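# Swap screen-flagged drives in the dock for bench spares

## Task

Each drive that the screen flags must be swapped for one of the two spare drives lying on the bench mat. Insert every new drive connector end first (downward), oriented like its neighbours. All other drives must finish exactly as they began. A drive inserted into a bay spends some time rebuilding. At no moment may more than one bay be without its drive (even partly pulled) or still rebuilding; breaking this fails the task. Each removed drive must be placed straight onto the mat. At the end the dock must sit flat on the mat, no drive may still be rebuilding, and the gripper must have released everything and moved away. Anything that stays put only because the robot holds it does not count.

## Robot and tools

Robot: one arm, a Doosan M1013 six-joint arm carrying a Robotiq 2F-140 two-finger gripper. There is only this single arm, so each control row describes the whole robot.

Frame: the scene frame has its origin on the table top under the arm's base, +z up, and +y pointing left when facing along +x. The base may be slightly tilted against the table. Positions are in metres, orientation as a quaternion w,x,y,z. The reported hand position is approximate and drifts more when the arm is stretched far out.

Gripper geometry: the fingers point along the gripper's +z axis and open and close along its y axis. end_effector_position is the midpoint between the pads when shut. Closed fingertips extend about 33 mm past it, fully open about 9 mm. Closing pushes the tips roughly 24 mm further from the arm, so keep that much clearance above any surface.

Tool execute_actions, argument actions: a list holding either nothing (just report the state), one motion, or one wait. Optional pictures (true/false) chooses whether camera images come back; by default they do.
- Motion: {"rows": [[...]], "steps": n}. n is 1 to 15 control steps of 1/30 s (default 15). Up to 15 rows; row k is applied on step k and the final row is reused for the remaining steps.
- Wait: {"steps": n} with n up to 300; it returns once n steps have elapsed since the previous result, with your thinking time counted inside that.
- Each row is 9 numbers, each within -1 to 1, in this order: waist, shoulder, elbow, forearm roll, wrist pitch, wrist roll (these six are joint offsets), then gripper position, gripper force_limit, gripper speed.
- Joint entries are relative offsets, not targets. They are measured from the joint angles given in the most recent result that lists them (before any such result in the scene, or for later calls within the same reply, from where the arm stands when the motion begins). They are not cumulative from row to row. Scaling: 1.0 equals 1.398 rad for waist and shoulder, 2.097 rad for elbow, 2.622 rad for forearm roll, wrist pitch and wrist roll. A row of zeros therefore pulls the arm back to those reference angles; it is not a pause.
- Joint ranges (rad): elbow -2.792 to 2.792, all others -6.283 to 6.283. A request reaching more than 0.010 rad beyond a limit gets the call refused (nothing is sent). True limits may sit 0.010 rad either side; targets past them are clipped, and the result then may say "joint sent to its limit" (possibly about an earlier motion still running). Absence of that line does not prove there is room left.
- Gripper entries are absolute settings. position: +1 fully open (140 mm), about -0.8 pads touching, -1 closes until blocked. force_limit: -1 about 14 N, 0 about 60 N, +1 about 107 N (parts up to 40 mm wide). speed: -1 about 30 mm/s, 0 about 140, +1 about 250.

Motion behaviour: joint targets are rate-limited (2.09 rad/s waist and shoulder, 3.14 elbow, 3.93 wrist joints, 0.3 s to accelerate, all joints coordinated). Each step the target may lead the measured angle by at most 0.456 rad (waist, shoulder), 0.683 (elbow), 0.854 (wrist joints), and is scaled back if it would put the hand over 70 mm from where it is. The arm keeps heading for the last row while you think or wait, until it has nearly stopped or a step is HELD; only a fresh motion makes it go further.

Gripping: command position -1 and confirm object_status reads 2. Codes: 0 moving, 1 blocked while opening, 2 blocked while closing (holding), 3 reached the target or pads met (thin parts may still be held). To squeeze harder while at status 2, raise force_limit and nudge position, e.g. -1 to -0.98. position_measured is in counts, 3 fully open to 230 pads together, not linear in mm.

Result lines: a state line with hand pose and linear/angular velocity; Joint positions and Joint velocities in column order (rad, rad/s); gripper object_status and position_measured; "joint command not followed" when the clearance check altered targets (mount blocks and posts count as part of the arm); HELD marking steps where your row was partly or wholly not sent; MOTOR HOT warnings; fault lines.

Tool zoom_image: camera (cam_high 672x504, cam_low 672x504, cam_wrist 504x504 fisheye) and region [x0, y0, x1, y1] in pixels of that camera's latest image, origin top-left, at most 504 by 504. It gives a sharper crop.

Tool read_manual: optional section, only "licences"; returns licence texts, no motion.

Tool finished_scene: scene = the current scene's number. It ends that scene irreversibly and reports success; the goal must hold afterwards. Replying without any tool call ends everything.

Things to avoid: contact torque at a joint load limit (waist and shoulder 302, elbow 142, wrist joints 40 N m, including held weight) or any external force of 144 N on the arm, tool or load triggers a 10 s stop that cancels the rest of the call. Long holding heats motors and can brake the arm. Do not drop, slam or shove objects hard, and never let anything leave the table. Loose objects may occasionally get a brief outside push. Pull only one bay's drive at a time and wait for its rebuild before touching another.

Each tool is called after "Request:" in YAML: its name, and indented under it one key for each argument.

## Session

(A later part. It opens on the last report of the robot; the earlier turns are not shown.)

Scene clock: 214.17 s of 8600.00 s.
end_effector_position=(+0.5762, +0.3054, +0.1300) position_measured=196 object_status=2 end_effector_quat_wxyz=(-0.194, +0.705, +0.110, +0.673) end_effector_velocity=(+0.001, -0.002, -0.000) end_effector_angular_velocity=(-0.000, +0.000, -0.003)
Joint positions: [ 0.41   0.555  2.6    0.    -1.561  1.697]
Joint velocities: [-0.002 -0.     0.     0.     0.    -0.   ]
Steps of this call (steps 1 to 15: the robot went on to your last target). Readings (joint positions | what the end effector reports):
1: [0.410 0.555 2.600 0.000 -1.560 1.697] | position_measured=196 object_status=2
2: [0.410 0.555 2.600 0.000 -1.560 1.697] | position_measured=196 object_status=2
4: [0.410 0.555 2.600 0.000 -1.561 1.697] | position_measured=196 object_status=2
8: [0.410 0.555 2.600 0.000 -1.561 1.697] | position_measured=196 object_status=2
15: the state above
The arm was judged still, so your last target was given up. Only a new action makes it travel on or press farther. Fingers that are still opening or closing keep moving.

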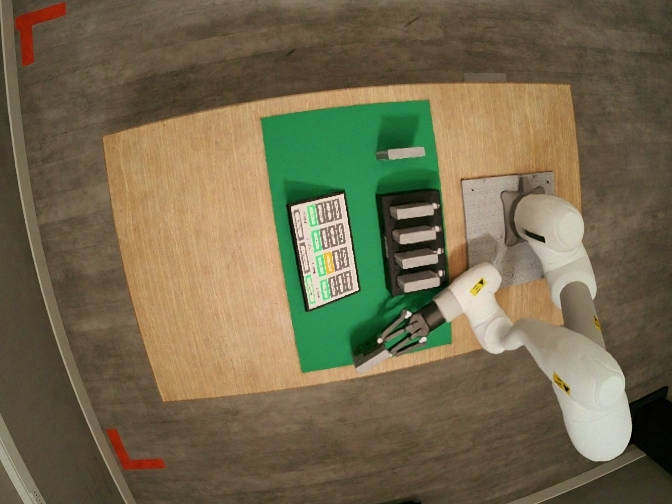

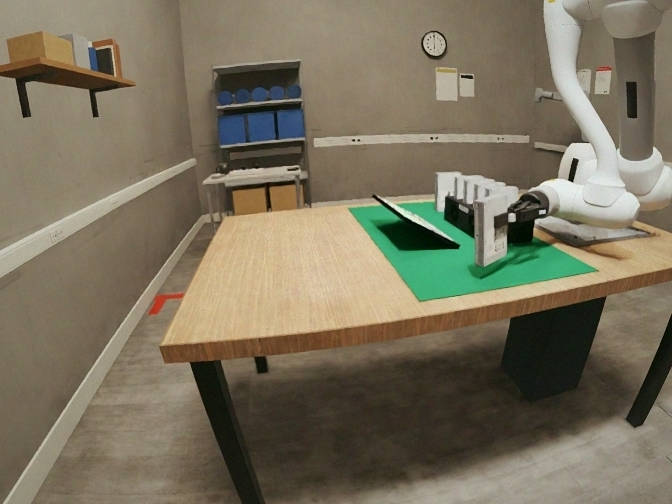

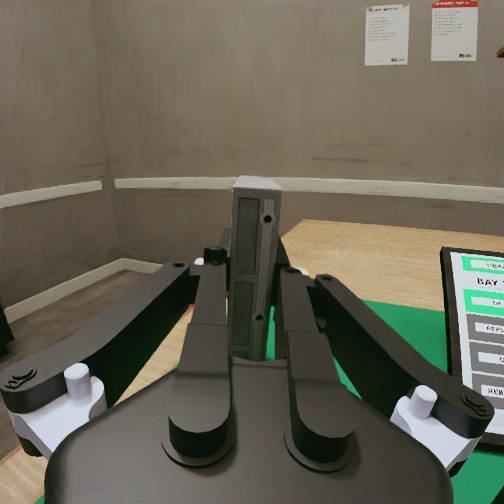

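Request:
execute_actions:
  actions:
    - {"rows":[[0,0.03,0,0,-0.016,-0.029,-1,1,0]]}

Request:
zoom_image:
  camera: "cam_low"
  region: [440,170,600,290]

Scene clock: 220.90 s of 8600.00 s.
end_effector_position=(+0.5747, +0.3049, +0.1166) position_measured=196 object_status=2 end_effector_quat_wxyz=(-0.168, +0.700, +0.136, +0.680) end_effector_velocity=(-0.000, +0.001, -0.000) end_effector_angular_velocity=(+0.002, +0.001, +0.002)
Joint positions: [ 0.41   0.597  2.6    0.    -1.603  1.621]
Joint velocities: [ 0.001  0.    -0.    -0.001  0.     0.003]
Steps of this call (steps 1 to 187: nothing new was sent; steps 188 to 202: all 15 steps of this action). Readings (joint positions | what the end effector reports):
188: [0.410 0.556 2.600 0.000 -1.561 1.696] | position_measured=196 object_status=2
189: [0.410 0.562 2.600 0.000 -1.568 1.684] | position_measured=196 object_status=2
191: [0.410 0.588 2.600 0.000 -1.593 1.639] | position_measured=196 object_status=2
195: [0.410 0.597 2.600 0.000 -1.602 1.621] | position_measured=196 object_status=2
202: the state above

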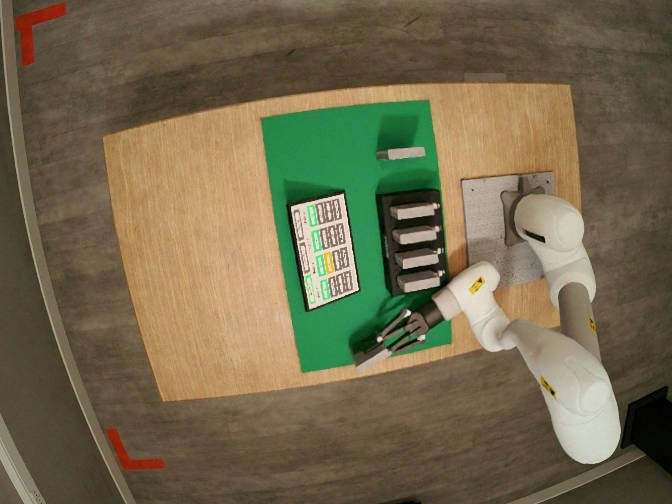

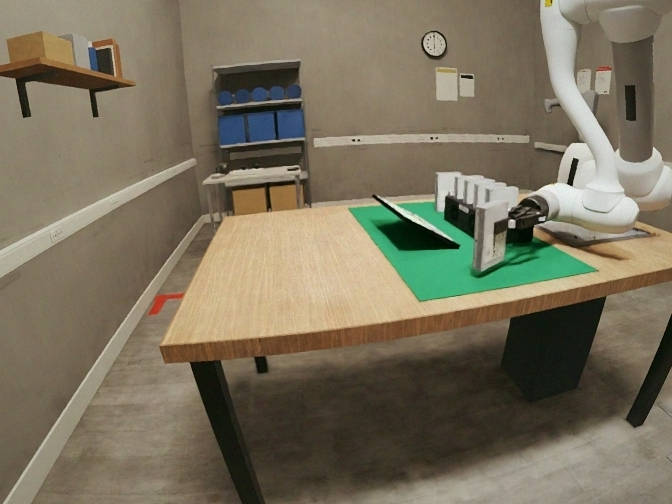

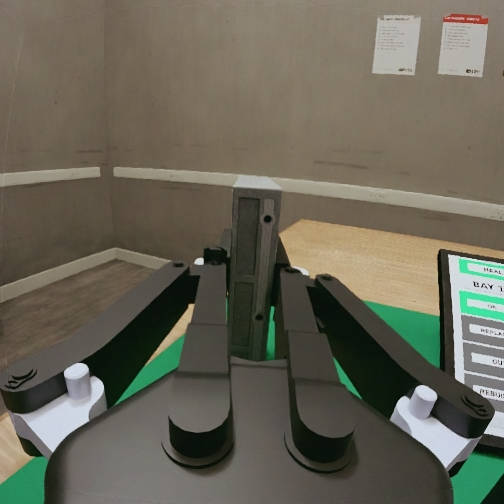

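Region (440, 170, 600, 290) of cam_low's 672x504 image, scaled by 3.150, with more detail than that image has; it fills the top 378 rows of this view, and the rest is white.

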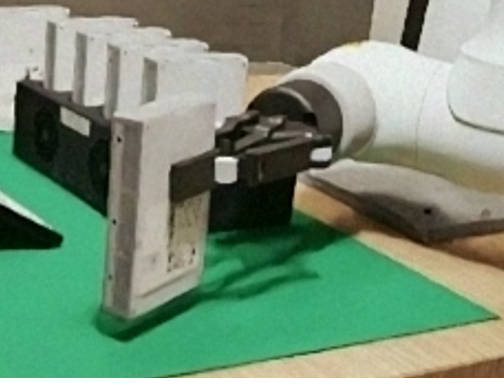

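Request:
execute_actions:
  actions:
    - {"rows":[[0,0.01,0,0,-0.005,0,-1,1,0],[0,0.01,0,0,-0.005,0,-1,1,0],[0,0.02,0,0,-0.0105,0,-1,1,0]]}
  pictures: false

Request:
execute_actions:
  actions:
    - {"rows":[[0,0,0,0,0,0,0.1,0,-1]]}
  pictures: false

Request:
execute_actions:
  actions:
    - {"steps":40}

Scene clock: 235.00 s of 8600.00 s.
end_effector_position=(+0.5746, +0.3053, +0.1181) position_measured=196 object_status=2 end_effector_quat_wxyz=(-0.169, +0.699, +0.136, +0.681) end_effector_velocity=(-0.001, +0.000, -0.000) end_effector_angular_velocity=(-0.001, +0.000, +0.001)
Joint positions: [ 0.411  0.597  2.6    0.    -1.605  1.621]
Joint velocities: [ 0.001 -0.     0.001 -0.001 -0.    -0.001]
FORCE FAULT: contact force on the arm reached its limit, and the arm stopped for 10 seconds. The contact can be on any part of the arm, not only on its tool. The arm's remaining commands of this call were not run. The arm holds still and accepts commands again. Move the arm away from the contact; if what it grips holds it there, let go first. Pushing or pulling that hard again can fault the arm again.
The stop began at step 123 of this call (marked STOPPED below). From that step on the arm followed nothing that you had sent. 13 steps, steps kept back included, did not run and will not run. Nothing is kept back now, and the robot has no last target.
Steps of this call (steps 1 to 15: the robot went on to your last target; steps 16 to 120: nothing new was sent; steps 121 to 122: the first 2 steps of this action; steps 123 to 423: the stop). Readings (joint positions | what the end effector reports):
121: [0.410 0.598 2.600 0.000 -1.603 1.621] | position_measured=196 object_status=2
122: [0.410 0.600 2.600 0.000 -1.605 1.621] | position_measured=196 object_status=2
123: [0.410 0.599 2.600 0.000 -1.605 1.621] | position_measured=196 object_status=2 STOPPED
124: [0.410 0.599 2.600 0.000 -1.605 1.621] | position_measured=196 object_status=2
128: [0.410 0.598 2.600 0.000 -1.605 1.621] | position_measured=196 object_status=2
423: the state above

Scene clock: 235.03 s of 8600.00 s.
end_effector_position=(+0.5746, +0.3053, +0.1181) position_measured=196 object_status=2 end_effector_quat_wxyz=(-0.169, +0.699, +0.136, +0.681) end_effector_velocity=(+0.001, +0.001, +0.001) end_effector_angular_velocity=(+0.000, -0.002, +0.000)
Joint positions: [ 0.411  0.597  2.6    0.    -1.605  1.621]
Joint velocities: [ 0.    -0.    -0.002  0.    -0.    -0.001]
A stop began in an earlier call of the same reply, so what this call sent did not run. Send another action.
Steps of this call (step 1: nothing new was sent). Readings (joint positions | what the end effector reports):
1: the state above

Scene clock: 235.07 s of 8600.00 s.
end_effector_position=(+0.5746, +0.3053, +0.1181) position_measured=196 object_status=2 end_effector_quat_wxyz=(-0.169, +0.699, +0.136, +0.681) end_effector_velocity=(+0.001, -0.000, +0.000) end_effector_angular_velocity=(+0.001, -0.001, -0.001)
Joint positions: [ 0.411  0.597  2.6    0.    -1.605  1.621]
Joint velocities: [-0.001 -0.    -0.001 -0.     0.     0.   ]
A stop began in an earlier call of the same reply, so what this call sent did not run. Send another action.
Steps of this call (step 1: nothing new was sent). Readings (joint positions | what the end effector reports):
1: the state above

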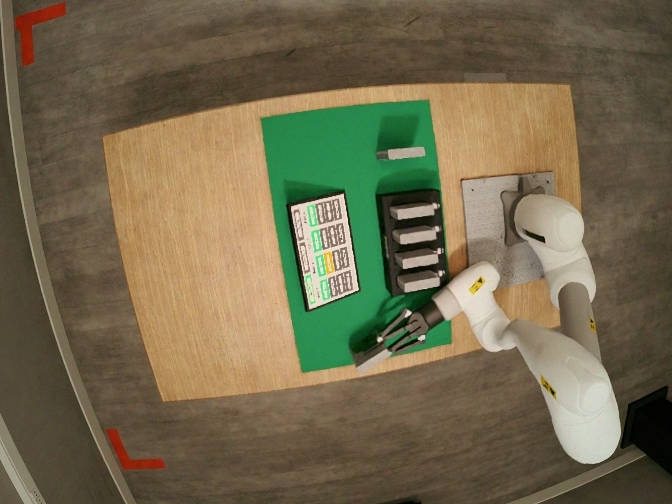

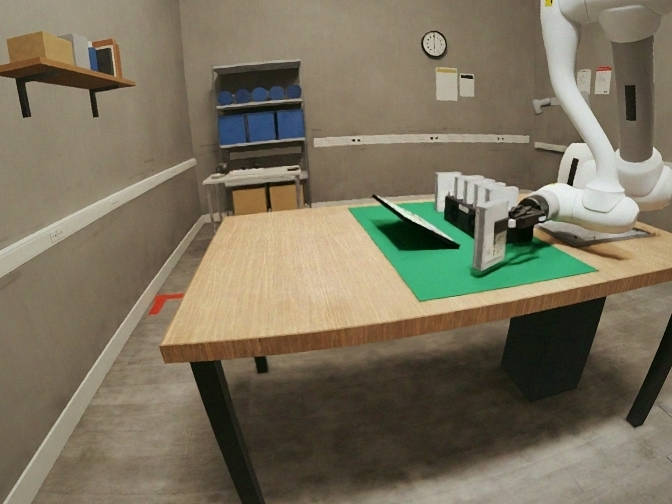

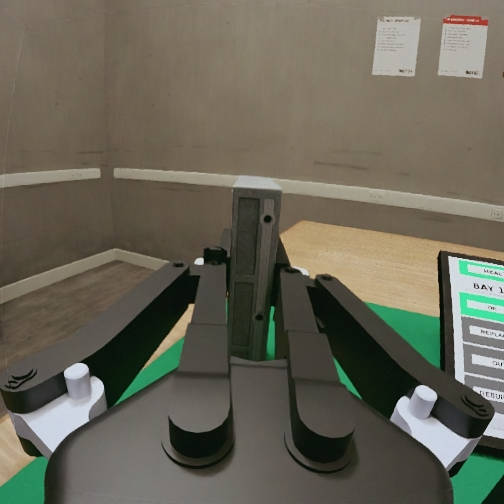

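Request:
execute_actions:
  actions:
    - {"rows":[[0,-0.015,0,0,0.008,0,-1,1,0],[0,-0.015,0,0,0.008,0,-1,1,0],[0,-0.015,0,0,0.008,0,-1,1,0],[0,-0.015,0,0,0.008,0,-1,1,0],[0.032,-0.015,0,0,0.008,0,-1,1,0],[0.032,-0.015,0,0,0.008,0,-1,1,0],[0.032,-0.015,0,0,0.008,0,-1,1,0],[0.032,-0.015,0,0,0.008,0,-1,1,0],[0.032,-0.015,0,0,0.008,0,-1,1,0],[0.032,0.005,0,0,0,0,-1,1,0]]}

Request:
zoom_image:
  camera: "cam_low"
  region: [440,170,600,290]

Scene clock: 241.60 s of 8600.00 s.
end_effector_position=(+0.5601, +0.3305, +0.1137) position_measured=196 object_status=2 end_effector_quat_wxyz=(-0.183, +0.698, +0.153, +0.675) end_effector_velocity=(-0.001, +0.001, -0.002) end_effector_angular_velocity=(+0.000, -0.001, +0.002)
Joint positions: [ 0.455  0.603  2.6    0.    -1.605  1.621]
Joint velocities: [ 0.002  0.009  0.    -0.    -0.01  -0.   ]
Steps of this call (steps 1 to 181: nothing new was sent; steps 182 to 196: all 15 steps of this action). Readings (joint positions | what the end effector reports):
182: [0.411 0.596 2.600 0.000 -1.605 1.621] | position_measured=196 object_status=2
183: [0.411 0.590 2.600 0.000 -1.599 1.621] | position_measured=196 object_status=2
185: [0.411 0.578 2.600 0.000 -1.587 1.621] | position_measured=196 object_status=2
189: [0.444 0.576 2.600 0.000 -1.585 1.621] | position_measured=196 object_status=2
196: the state above

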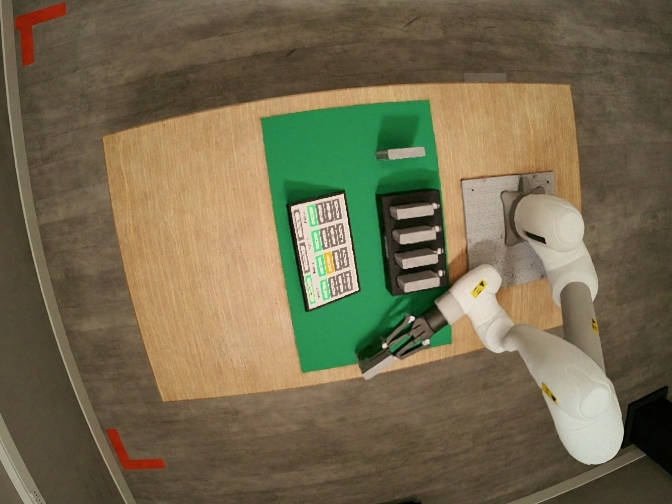

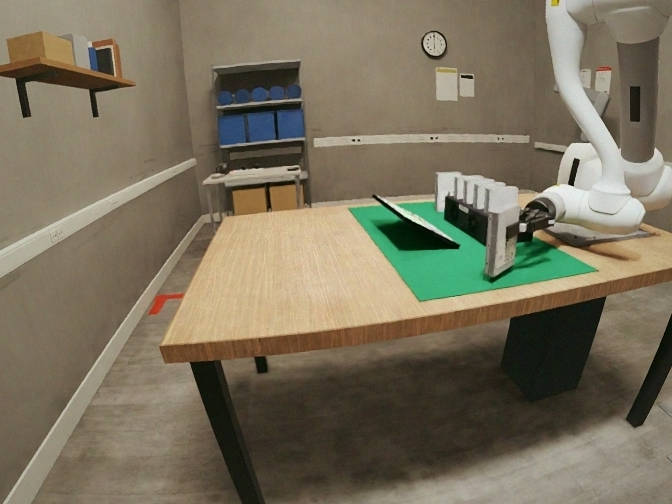

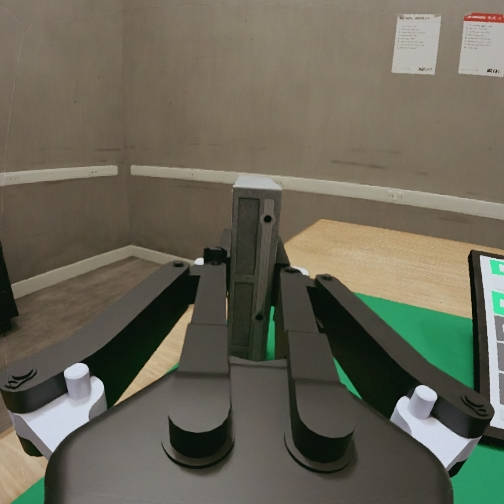

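Region (440, 170, 600, 290) of cam_low's 672x504 image, scaled by 3.150, with more detail than that image has; it fills the top 378 rows of this view, and the rest is white.

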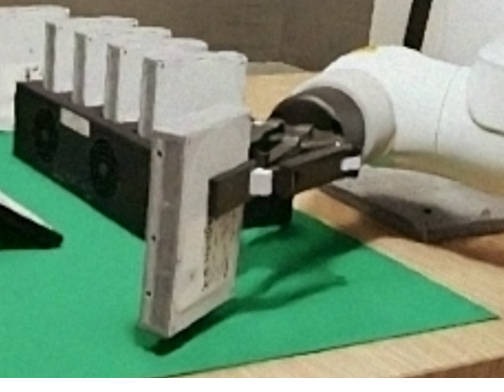

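It was the dock. Lower 4 mm and release.

Request:
execute_actions:
  actions:
    - {"rows":[[0,0.009,0,0,-0.005,0,-1,1,0]],"steps":10}
  pictures: false

Request:
execute_actions:
  actions:
    - {"rows":[[0,0,0,0,0,0,0.1,0,-1]]}
  pictures: false

Request:
execute_actions:
  actions:
    - {"steps":40}

Scene clock: 246.53 s of 8600.00 s.
end_effector_position=(+0.5595, +0.3303, +0.1099) position_measured=196 object_status=2 end_effector_quat_wxyz=(-0.183, +0.698, +0.153, +0.675) end_effector_velocity=(+0.000, +0.000, -0.000) end_effector_angular_velocity=(+0.000, +0.000, -0.000)
Joint positions: [ 0.455  0.616  2.6    0.    -1.618  1.621]
Joint velocities: [-0.     0.001 -0.001  0.    -0.     0.   ]
Steps of this call (steps 1 to 15: the robot went on to your last target; steps 16 to 138: nothing new was sent; steps 139 to 148: all 10 steps of this action). Readings (joint positions | what the end effector reports):
139: [0.455 0.604 2.600 0.000 -1.606 1.621] | position_measured=196 object_status=2
140: [0.455 0.609 2.600 0.000 -1.611 1.621] | position_measured=196 object_status=2
142: [0.455 0.615 2.600 0.000 -1.617 1.621] | position_measured=196 object_status=2
146: [0.455 0.616 2.600 0.000 -1.618 1.621] | position_measured=196 object_status=2
148: the state above

Scene clock: 247.03 s of 8600.00 s.
end_effector_position=(+0.5595, +0.3303, +0.1099) position_measured=174 object_status=0 end_effector_quat_wxyz=(-0.183, +0.698, +0.153, +0.675) end_effector_velocity=(+0.000, +0.002, +0.001) end_effector_angular_velocity=(+0.001, -0.001, +0.003)
Joint positions: [ 0.455  0.616  2.6    0.    -1.618  1.621]
Joint velocities: [ 0.002 -0.    -0.002 -0.001 -0.     0.   ]
Steps of this call (steps 1 to 15: all 15 steps of this action). Readings (joint positions | what the end effector reports):
1: [0.455 0.616 2.600 0.000 -1.618 1.621] | position_measured=196 object_status=0
2: [0.455 0.616 2.600 0.000 -1.618 1.621] | position_measured=196 object_status=0
4: [0.455 0.616 2.600 0.000 -1.618 1.621] | position_measured=192 object_status=0
8: [0.455 0.616 2.600 0.000 -1.618 1.621] | position_measured=185 object_status=0
15: the state above

Scene clock: 248.37 s of 8600.00 s.
end_effector_position=(+0.5595, +0.3303, +0.1099) position_measured=117 object_status=0 end_effector_quat_wxyz=(-0.183, +0.698, +0.153, +0.675) end_effector_velocity=(-0.000, +0.000, -0.000) end_effector_angular_velocity=(-0.001, -0.000, +0.000)
Joint positions: [ 0.455  0.616  2.6    0.    -1.618  1.621]
Joint velocities: [ 0.    -0.     0.     0.    -0.    -0.001]
Steps of this call (steps 1 to 15: the robot went on to your last target; steps 16 to 40: nothing new was sent). Readings (joint positions | what the end effector reports):
1: [0.455 0.616 2.600 0.000 -1.618 1.621] | position_measured=172 object_status=0
2: [0.455 0.616 2.600 0.000 -1.618 1.621] | position_measured=171 object_status=0
4: [0.455 0.616 2.600 0.000 -1.618 1.621] | position_measured=167 object_status=0
8: [0.455 0.616 2.600 0.000 -1.618 1.621] | position_measured=161 object_status=0
40: the state above
The arm was judged still, so your last target was given up. Only a new action makes it travel on or press farther. Fingers that are still opening or closing keep moving.

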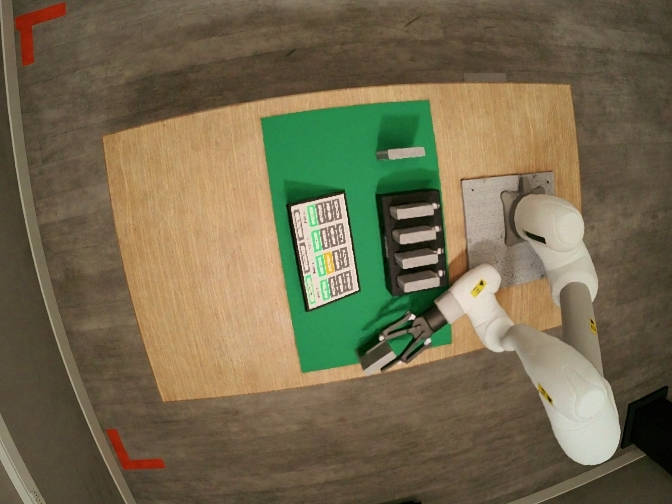

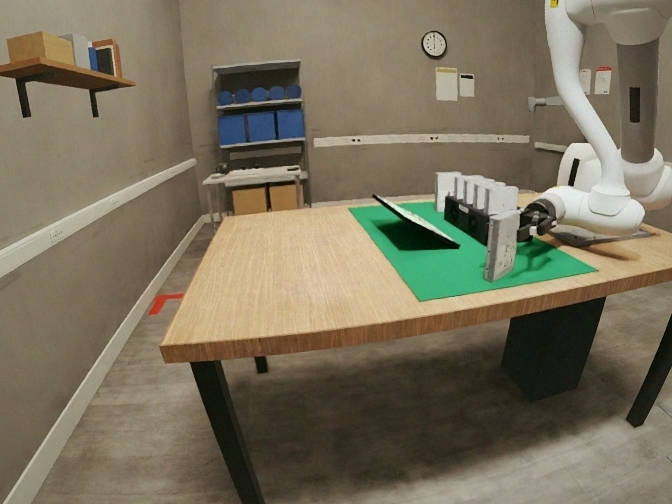

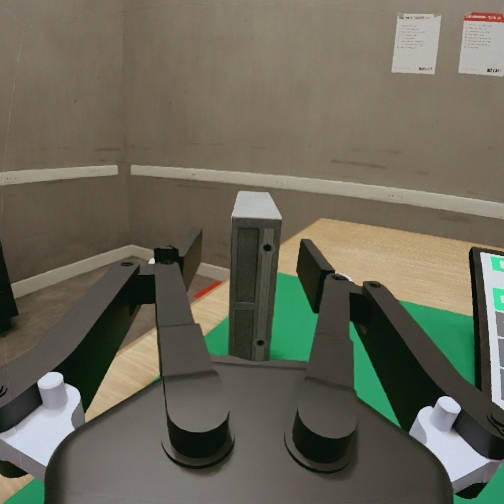

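Request:
execute_actions:
  actions:
    - {"rows":[[0,-0.293,0,0,0.151,0,0.1,0,0]]}
  pictures: false

Request:
execute_actions:
  actions:
    - {"steps":8}
  pictures: false

Request:
execute_actions:
  actions:
    - {"rows":[[0,-0.2375,-0.2546,0,0.35,0,1,0,0]]}
  pictures: false

Request:
execute_actions:
  actions:
    - {"steps":18}
  pictures: false

Request:
execute_actions:
  actions:
    - {"rows":[[-0.3635,0,0,0,0.5745,-0.591,1,0,0]]}
  pictures: false

Request:
execute_actions:
  actions:
    - {"steps":40}
  pictures: false

Request:
execute_actions:
  actions:
    - {"rows":[[0,0.037,0.04,0,-0.052,0,1,0,0]]}

Scene clock: 258.10 s of 8600.00 s.
end_effector_position=(+0.5542, +0.3276, +0.2430) position_measured=117 object_status=3 end_effector_quat_wxyz=(-0.184, +0.693, +0.152, +0.680) end_effector_velocity=(-0.018, -0.010, +0.083) end_effector_angular_velocity=(+0.005, -0.008, -0.000)
Joint positions: [ 0.455  0.212  2.6    0.    -1.228  1.621]
Joint velocities: [-0.    -0.258 -0.    -0.     0.248  0.   ]
Steps of this call (steps 1 to 277: nothing new was sent; steps 278 to 292: all 15 steps of this action). Readings (joint positions | what the end effector reports):
278: [0.455 0.615 2.600 0.000 -1.617 1.621] | position_measured=117 object_status=3
279: [0.455 0.609 2.600 0.000 -1.611 1.621] | position_measured=117 object_status=3
281: [0.455 0.573 2.600 0.000 -1.577 1.621] | position_measured=117 object_status=3
285: [0.455 0.422 2.600 0.000 -1.432 1.621] | position_measured=117 object_status=3
292: the state above

Scene clock: 258.37 s of 8600.00 s.
end_effector_position=(+0.5538, +0.3274, +0.2448) position_measured=117 object_status=3 end_effector_quat_wxyz=(-0.184, +0.693, +0.152, +0.680) end_effector_velocity=(+0.000, -0.000, +0.001) end_effector_angular_velocity=(+0.000, -0.002, +0.000)
Joint positions: [ 0.455  0.206  2.6    0.    -1.222  1.621]
Joint velocities: [-0.001 -0.001 -0.    -0.001 -0.    -0.   ]
Steps of this call (steps 1 to 8: the robot went on to your last target). Readings (joint positions | what the end effector reports):
1: [0.455 0.207 2.600 0.000 -1.224 1.621] | position_measured=117 object_status=3
2: [0.455 0.207 2.600 0.000 -1.223 1.621] | position_measured=117 object_status=3
4: [0.455 0.206 2.600 0.000 -1.222 1.621] | position_measured=117 object_status=3
8: the state above

Scene clock: 258.87 s of 8600.00 s.
end_effector_position=(+0.6583, +0.3819, +0.4238) position_measured=12 object_status=0 end_effector_quat_wxyz=(-0.182, +0.704, +0.154, +0.670) end_effector_velocity=(+0.118, +0.061, +0.489) end_effector_angular_velocity=(-0.037, +0.070, -0.000)
Joint positions: [ 0.455 -0.006  2.259  0.    -0.64   1.621]
Joint velocities: [-0.    -0.457 -0.732  0.     1.268 -0.001]
Steps of this call (steps 1 to 15: all 15 steps of this action). Readings (joint positions | what the end effector reports):
1: [0.455 0.206 2.599 0.000 -1.221 1.621] | position_measured=117 object_status=0
2: [0.455 0.201 2.592 0.000 -1.208 1.621] | position_measured=111 object_status=0
4: [0.455 0.175 2.550 0.000 -1.142 1.621] | position_measured=96 object_status=0
8: [0.455 0.106 2.439 0.000 -0.952 1.621] | position_measured=66 object_status=0
15: the state above

Scene clock: 259.47 s of 8600.00 s.
end_effector_position=(+0.6692, +0.3875, +0.5627) position_measured=3 object_status=3 end_effector_quat_wxyz=(-0.180, +0.711, +0.155, +0.662) end_effector_velocity=(-0.000, -0.000, +0.000) end_effector_angular_velocity=(-0.000, +0.000, +0.000)
Joint positions: [ 0.455 -0.126  2.066  0.    -0.305  1.621]
Joint velocities: [-0.    -0.001  0.    -0.     0.     0.   ]
Steps of this call (steps 1 to 18: the robot went on to your last target). Readings (joint positions | what the end effector reports):
1: [0.455 -0.021 2.234 0.000 -0.597 1.621] | position_measured=5 object_status=0
2: [0.455 -0.036 2.210 0.000 -0.555 1.621] | position_measured=3 object_status=0
4: [0.455 -0.066 2.162 0.000 -0.471 1.621] | position_measured=3 object_status=0
8: [0.455 -0.118 2.078 0.000 -0.328 1.621] | position_measured=3 object_status=3
18: the state above

Scene clock: 259.97 s of 8600.00 s.
end_effector_position=(+0.6906, +0.2058, +0.4020) position_measured=3 object_status=3 end_effector_quat_wxyz=(+0.053, +0.824, +0.304, +0.475) end_effector_velocity=(-0.134, -0.365, -0.361) end_effector_angular_velocity=(-1.362, +0.994, +0.256)
Joint positions: [ 0.217 -0.126  2.066  0.     0.21   1.106]
Joint velocities: [-0.447  0.    -0.001 -0.     1.293 -1.292]
Steps of this call (steps 1 to 15: all 15 steps of this action). Readings (joint positions | what the end effector reports):
1: [0.455 -0.126 2.066 0.000 -0.303 1.619] | position_measured=3 object_status=3
2: [0.448 -0.126 2.066 0.000 -0.291 1.607] | position_measured=3 object_status=3
4: [0.414 -0.126 2.066 0.000 -0.226 1.542] | position_measured=3 object_status=3
8: [0.336 -0.126 2.066 0.000 -0.076 1.393] | position_measured=3 object_status=3
15: the state above

Scene clock: 261.30 s of 8600.00 s.
end_effector_position=(+0.4434, +0.0216, +0.2497) position_measured=3 object_status=3 end_effector_quat_wxyz=(+0.001, +0.741, +0.671, +0.003) end_effector_velocity=(+0.000, +0.000, +0.000) end_effector_angular_velocity=(+0.001, -0.000, -0.001)
Joint positions: [-0.053 -0.126  2.066  0.     1.201  0.071]
Joint velocities: [ 0.     0.    -0.     0.001 -0.     0.001]
Steps of this call (steps 1 to 40: the robot went on to your last target). Readings (joint positions | what the end effector reports):
1: [0.203 -0.126 2.066 0.000 0.254 1.062] | position_measured=3 object_status=3
2: [0.188 -0.126 2.066 0.000 0.300 1.017] | position_measured=3 object_status=3
4: [0.161 -0.126 2.066 0.000 0.392 0.924] | position_measured=3 object_status=3
8: [0.111 -0.126 2.066 0.000 0.580 0.728] | position_measured=3 object_status=3
40: the state above

Scene clock: 261.80 s of 8600.00 s.
end_effector_position=(+0.4438, +0.0217, +0.1843) position_measured=3 object_status=3 end_effector_quat_wxyz=(+0.001, +0.741, +0.671, +0.003) end_effector_velocity=(-0.001, +0.001, -0.001) end_effector_angular_velocity=(+0.001, +0.002, +0.001)
Joint positions: [-0.053 -0.074  2.15   0.     1.065  0.071]
Joint velocities: [ 0.001  0.001  0.002  0.001 -0.    -0.001]
Steps of this call (steps 1 to 15: all 15 steps of this action). Readings (joint positions | what the end effector reports):
1: [-0.053 -0.125 2.067 0.000 1.200 0.071] | position_measured=3 object_status=3
2: [-0.053 -0.121 2.073 0.000 1.188 0.071] | position_measured=3 object_status=3
4: [-0.053 -0.097 2.112 0.000 1.125 0.071] | position_measured=3 object_status=3
8: [-0.053 -0.074 2.149 0.000 1.066 0.071] | position_measured=3 object_status=3
15: the state above

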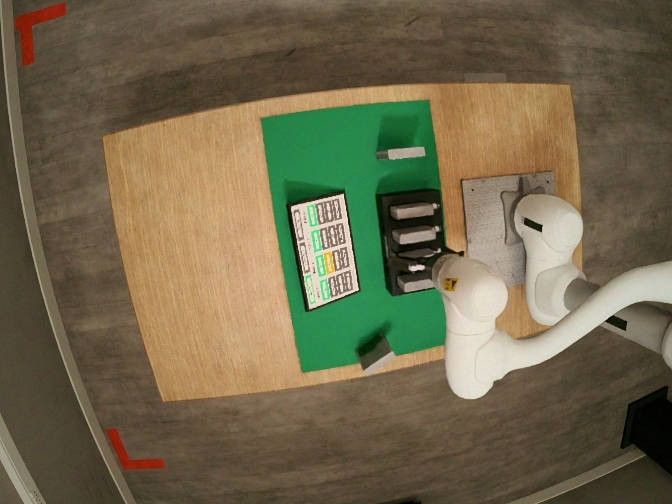

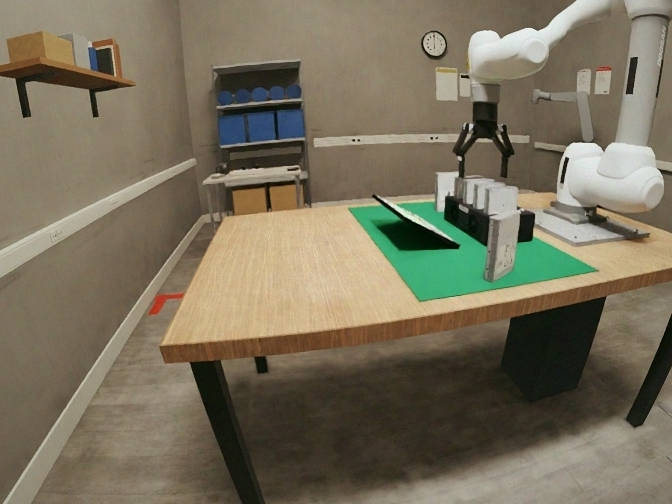

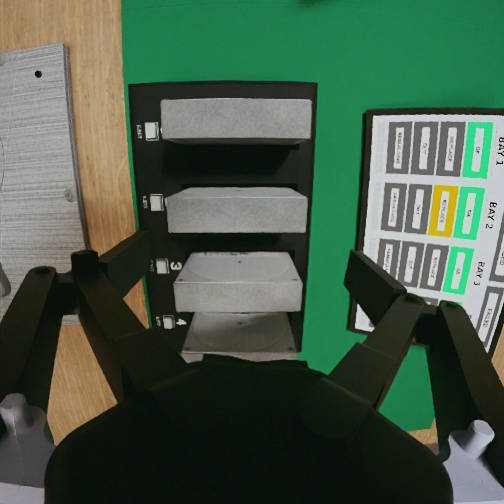

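Request:
execute_actions:
  actions:
    - {"rows":[[0.0215,-0.014,0.009,0,0,0.009,1,0,0],[0.0215,-0.014,0.009,0,0,0.009,1,0,0],[0.0215,-0.014,0.009,0,0,0.009,1,0,0],[0.0215,-0.014,0.009,0,0,0.009,1,0,0],[0.0215,-0.014,0.009,0,0,0.009,1,0,0],[0.0215,0.026,0.0386,0,-0.044,0.009,1,0,0]]}

Scene clock: 265.63 s of 8600.00 s.
end_effector_position=(+0.4301, +0.0351, +0.1303) position_measured=3 object_status=3 end_effector_quat_wxyz=(+0.001, +0.739, +0.673, +0.002) end_effector_velocity=(-0.001, +0.000, -0.002) end_effector_angular_velocity=(-0.000, +0.001, +0.001)
Joint positions: [-0.023 -0.038  2.23   0.     0.95   0.095]
Joint velocities: [ 0.001  0.001  0.003 -0.    -0.003 -0.001]
Steps of this call (steps 1 to 15: the robot went on to your last target; steps 16 to 100: nothing new was sent; steps 101 to 115: all 15 steps of this action). Readings (joint positions | what the end effector reports):
101: [-0.052 -0.074 2.150 0.000 1.065 0.072] | position_measured=3 object_status=3
102: [-0.046 -0.078 2.154 0.000 1.065 0.077] | position_measured=3 object_status=3
104: [-0.027 -0.091 2.166 0.000 1.065 0.091] | position_measured=3 object_status=3
108: [-0.023 -0.076 2.190 0.000 1.025 0.095] | position_measured=3 object_status=3
115: the state above

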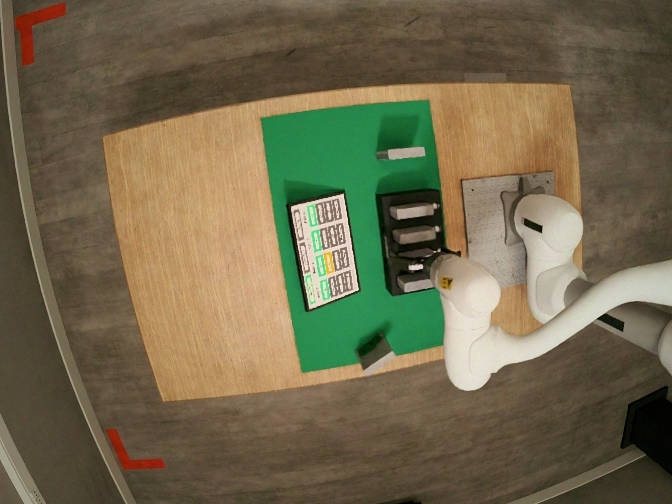

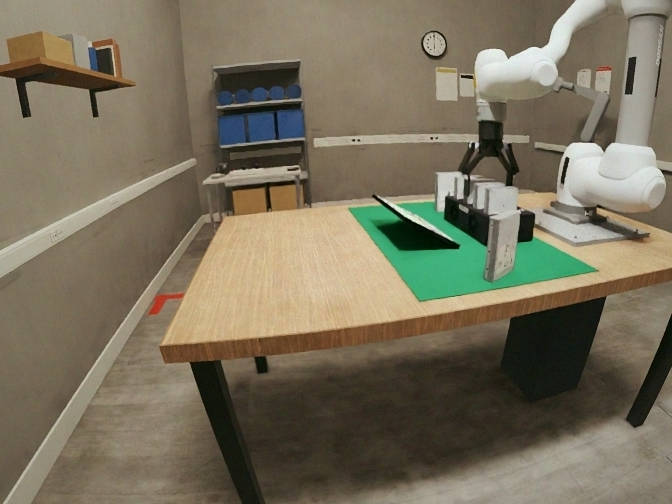

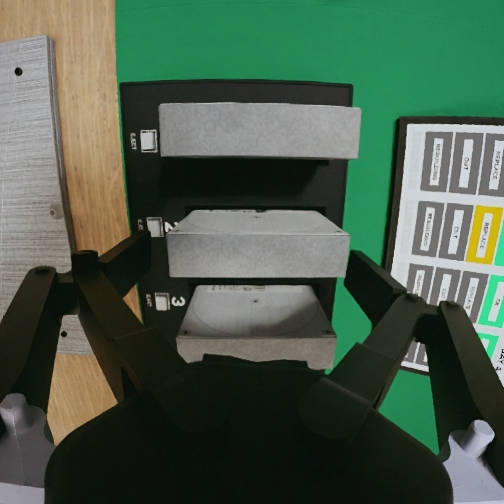

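Request:
execute_actions:
  actions:
    - {"rows":[[0.002,0.012,0.003,0,-0.009,0.004,1,0,0],[0.002,0.018,0.006,0,-0.015,0.004,1,0,0],[0.002,0.024,0.01,0,-0.021,0.004,1,0,0],[0.002,0.029,0.013,0,-0.026,0.004,1,0,0]]}
  pictures: false

Request:
execute_actions:
  actions:
    - {"rows":[[0,-0.0255,-0.0153,0,0.026,0,1,0,0]]}

Scene clock: 270.50 s of 8600.00 s.
end_effector_position=(+0.4323, +0.0364, +0.1008) position_measured=3 object_status=3 end_effector_quat_wxyz=(+0.001, +0.742, +0.671, +0.003) end_effector_velocity=(-0.001, -0.001, -0.001) end_effector_angular_velocity=(-0.000, +0.002, -0.001)
Joint positions: [-0.02   0.002  2.258  0.     0.882  0.105]
Joint velocities: [-0.001  0.     0.001 -0.     0.    -0.   ]
Steps of this call (steps 1 to 15: the robot went on to your last target; steps 16 to 131: nothing new was sent; steps 132 to 146: all 15 steps of this action). Readings (joint positions | what the end effector reports):
132: [-0.023 -0.037 2.231 0.000 0.949 0.095] | position_measured=3 object_status=3
133: [-0.022 -0.032 2.233 0.000 0.940 0.099] | position_measured=3 object_status=3
135: [-0.020 -0.014 2.243 0.000 0.912 0.104] | position_measured=3 object_status=3
139: [-0.020 0.002 2.257 0.000 0.883 0.105] | position_measured=3 object_status=3
146: the state above

Scene clock: 271.00 s of 8600.00 s.
end_effector_position=(+0.4330, +0.0364, +0.1304) position_measured=3 object_status=3 end_effector_quat_wxyz=(+0.000, +0.742, +0.671, +0.002) end_effector_velocity=(+0.001, +0.001, +0.001) end_effector_angular_velocity=(+0.001, -0.002, +0.001)
Joint positions: [-0.02  -0.033  2.225  0.     0.95   0.105]
Joint velocities: [ 0.001 -0.    -0.002  0.001  0.    -0.   ]
Steps of this call (steps 1 to 15: all 15 steps of this action). Readings (joint positions | what the end effector reports):
1: [-0.020 0.002 2.257 0.000 0.882 0.105] | position_measured=3 object_status=3
2: [-0.020 -0.003 2.253 0.000 0.892 0.105] | position_measured=3 object_status=3
4: [-0.020 -0.026 2.232 0.000 0.935 0.105] | position_measured=3 object_status=3
8: [-0.020 -0.033 2.226 0.000 0.950 0.105] | position_measured=3 object_status=3
15: the state above

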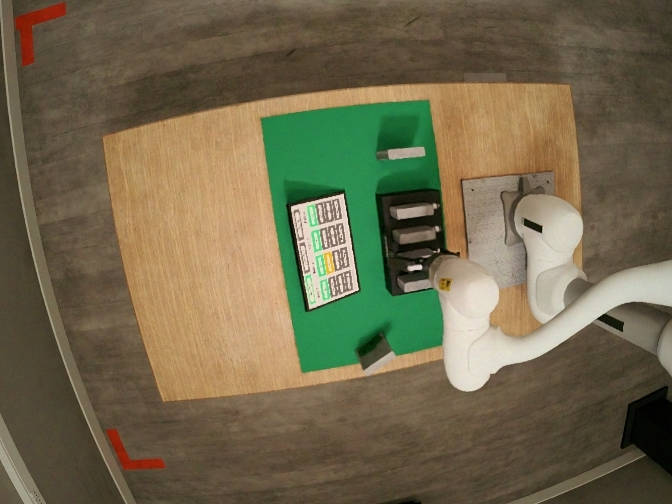

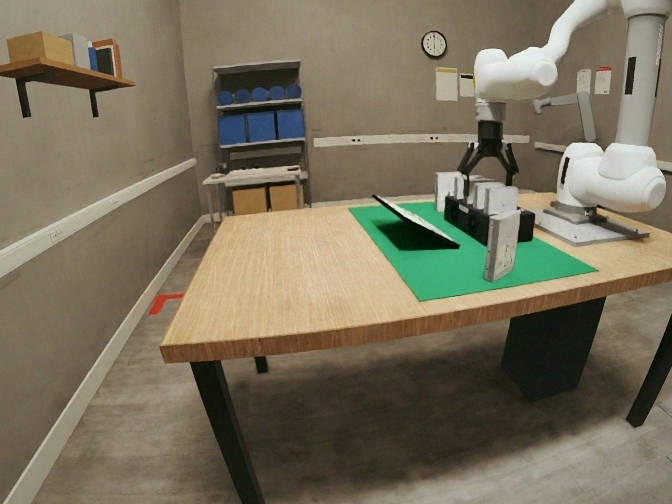

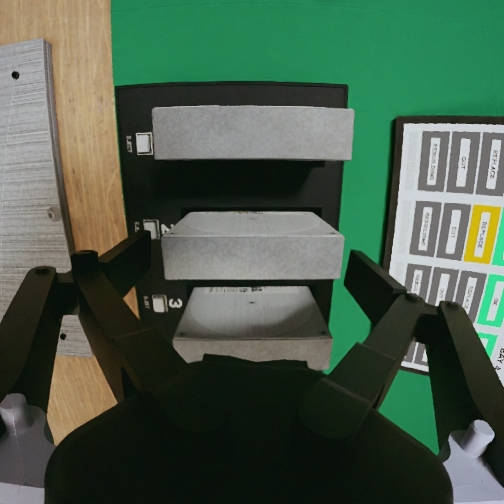

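2 mm deeper.

Request:
execute_actions:
  actions:
    - {"rows":[[0,0.01,0.006,0,-0.01,0,1,0,0],[0,0.018,0.011,0,-0.018,0,1,0,0],[0,0.024,0.0145,0,-0.024,0,1,0,0],[0,0.024,0.0145,0,-0.024,0,1,0,0],[0,0.027,0.0165,0,-0.0275,0,1,0,0]]}
  pictures: false

Request:
execute_actions:
  actions:
    - {"rows":[[0,-0.027,-0.0165,0,0.0275,0,1,0,0]]}

Scene clock: 274.87 s of 8600.00 s.
end_effector_position=(+0.4318, +0.0364, +0.0988) position_measured=3 object_status=3 end_effector_quat_wxyz=(+0.000, +0.742, +0.671, +0.002) end_effector_velocity=(+0.000, -0.000, -0.001) end_effector_angular_velocity=(-0.000, +0.000, -0.001)
Joint positions: [-0.02   0.004  2.26   0.     0.878  0.105]
Joint velocities: [-0.001  0.001  0.    -0.    -0.001  0.001]
Steps of this call (steps 1 to 15: the robot went on to your last target; steps 16 to 101: nothing new was sent; steps 102 to 116: all 15 steps of this action). Readings (joint positions | what the end effector reports):
102: [-0.020 -0.033 2.226 0.000 0.949 0.105] | position_measured=3 object_status=3
103: [-0.020 -0.028 2.230 0.000 0.939 0.105] | position_measured=3 object_status=3
105: [-0.020 -0.010 2.246 0.000 0.907 0.105] | position_measured=3 object_status=3
109: [-0.020 0.004 2.259 0.000 0.879 0.105] | position_measured=3 object_status=3
116: the state above

Scene clock: 275.37 s of 8600.00 s.
end_effector_position=(+0.4330, +0.0364, +0.1304) position_measured=3 object_status=3 end_effector_quat_wxyz=(+0.000, +0.742, +0.671, +0.002) end_effector_velocity=(-0.001, -0.000, -0.001) end_effector_angular_velocity=(-0.001, +0.001, +0.002)
Joint positions: [-0.02  -0.033  2.225  0.     0.95   0.105]
Joint velocities: [ 0.    -0.     0.001 -0.002 -0.    -0.   ]
Steps of this call (steps 1 to 15: all 15 steps of this action). Readings (joint positions | what the end effector reports):
1: [-0.020 0.004 2.260 0.000 0.878 0.105] | position_measured=3 object_status=3
2: [-0.020 -0.001 2.256 0.000 0.888 0.105] | position_measured=3 object_status=3
4: [-0.020 -0.024 2.234 0.000 0.933 0.105] | position_measured=3 object_status=3
8: [-0.020 -0.033 2.226 0.000 0.950 0.105] | position_measured=3 object_status=3
15: the state above

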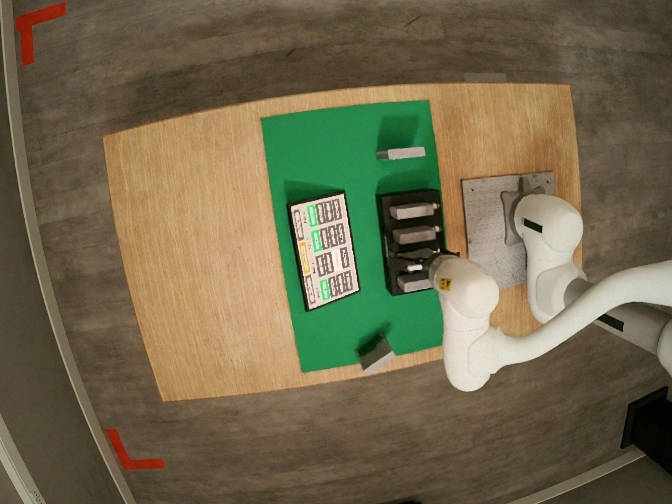

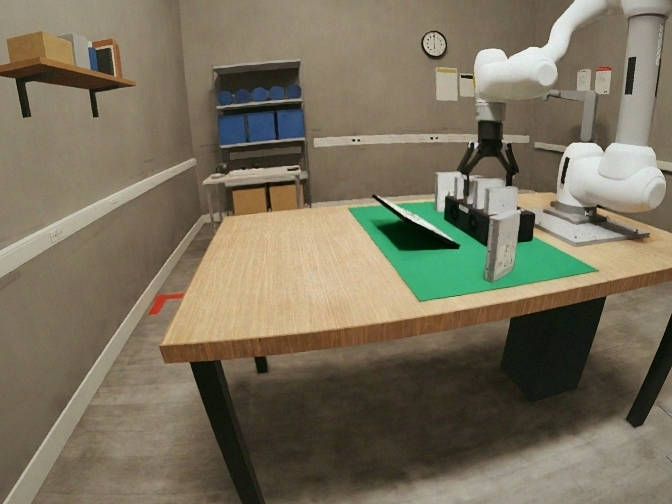

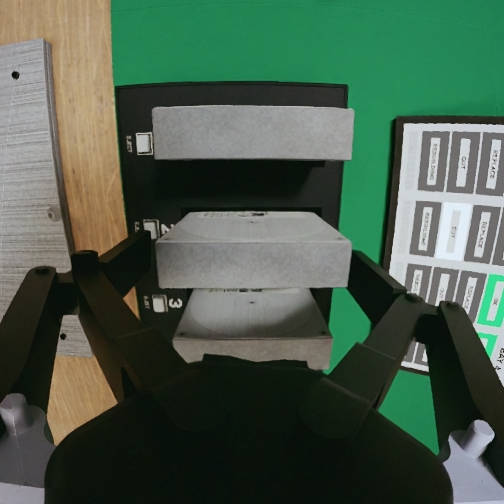

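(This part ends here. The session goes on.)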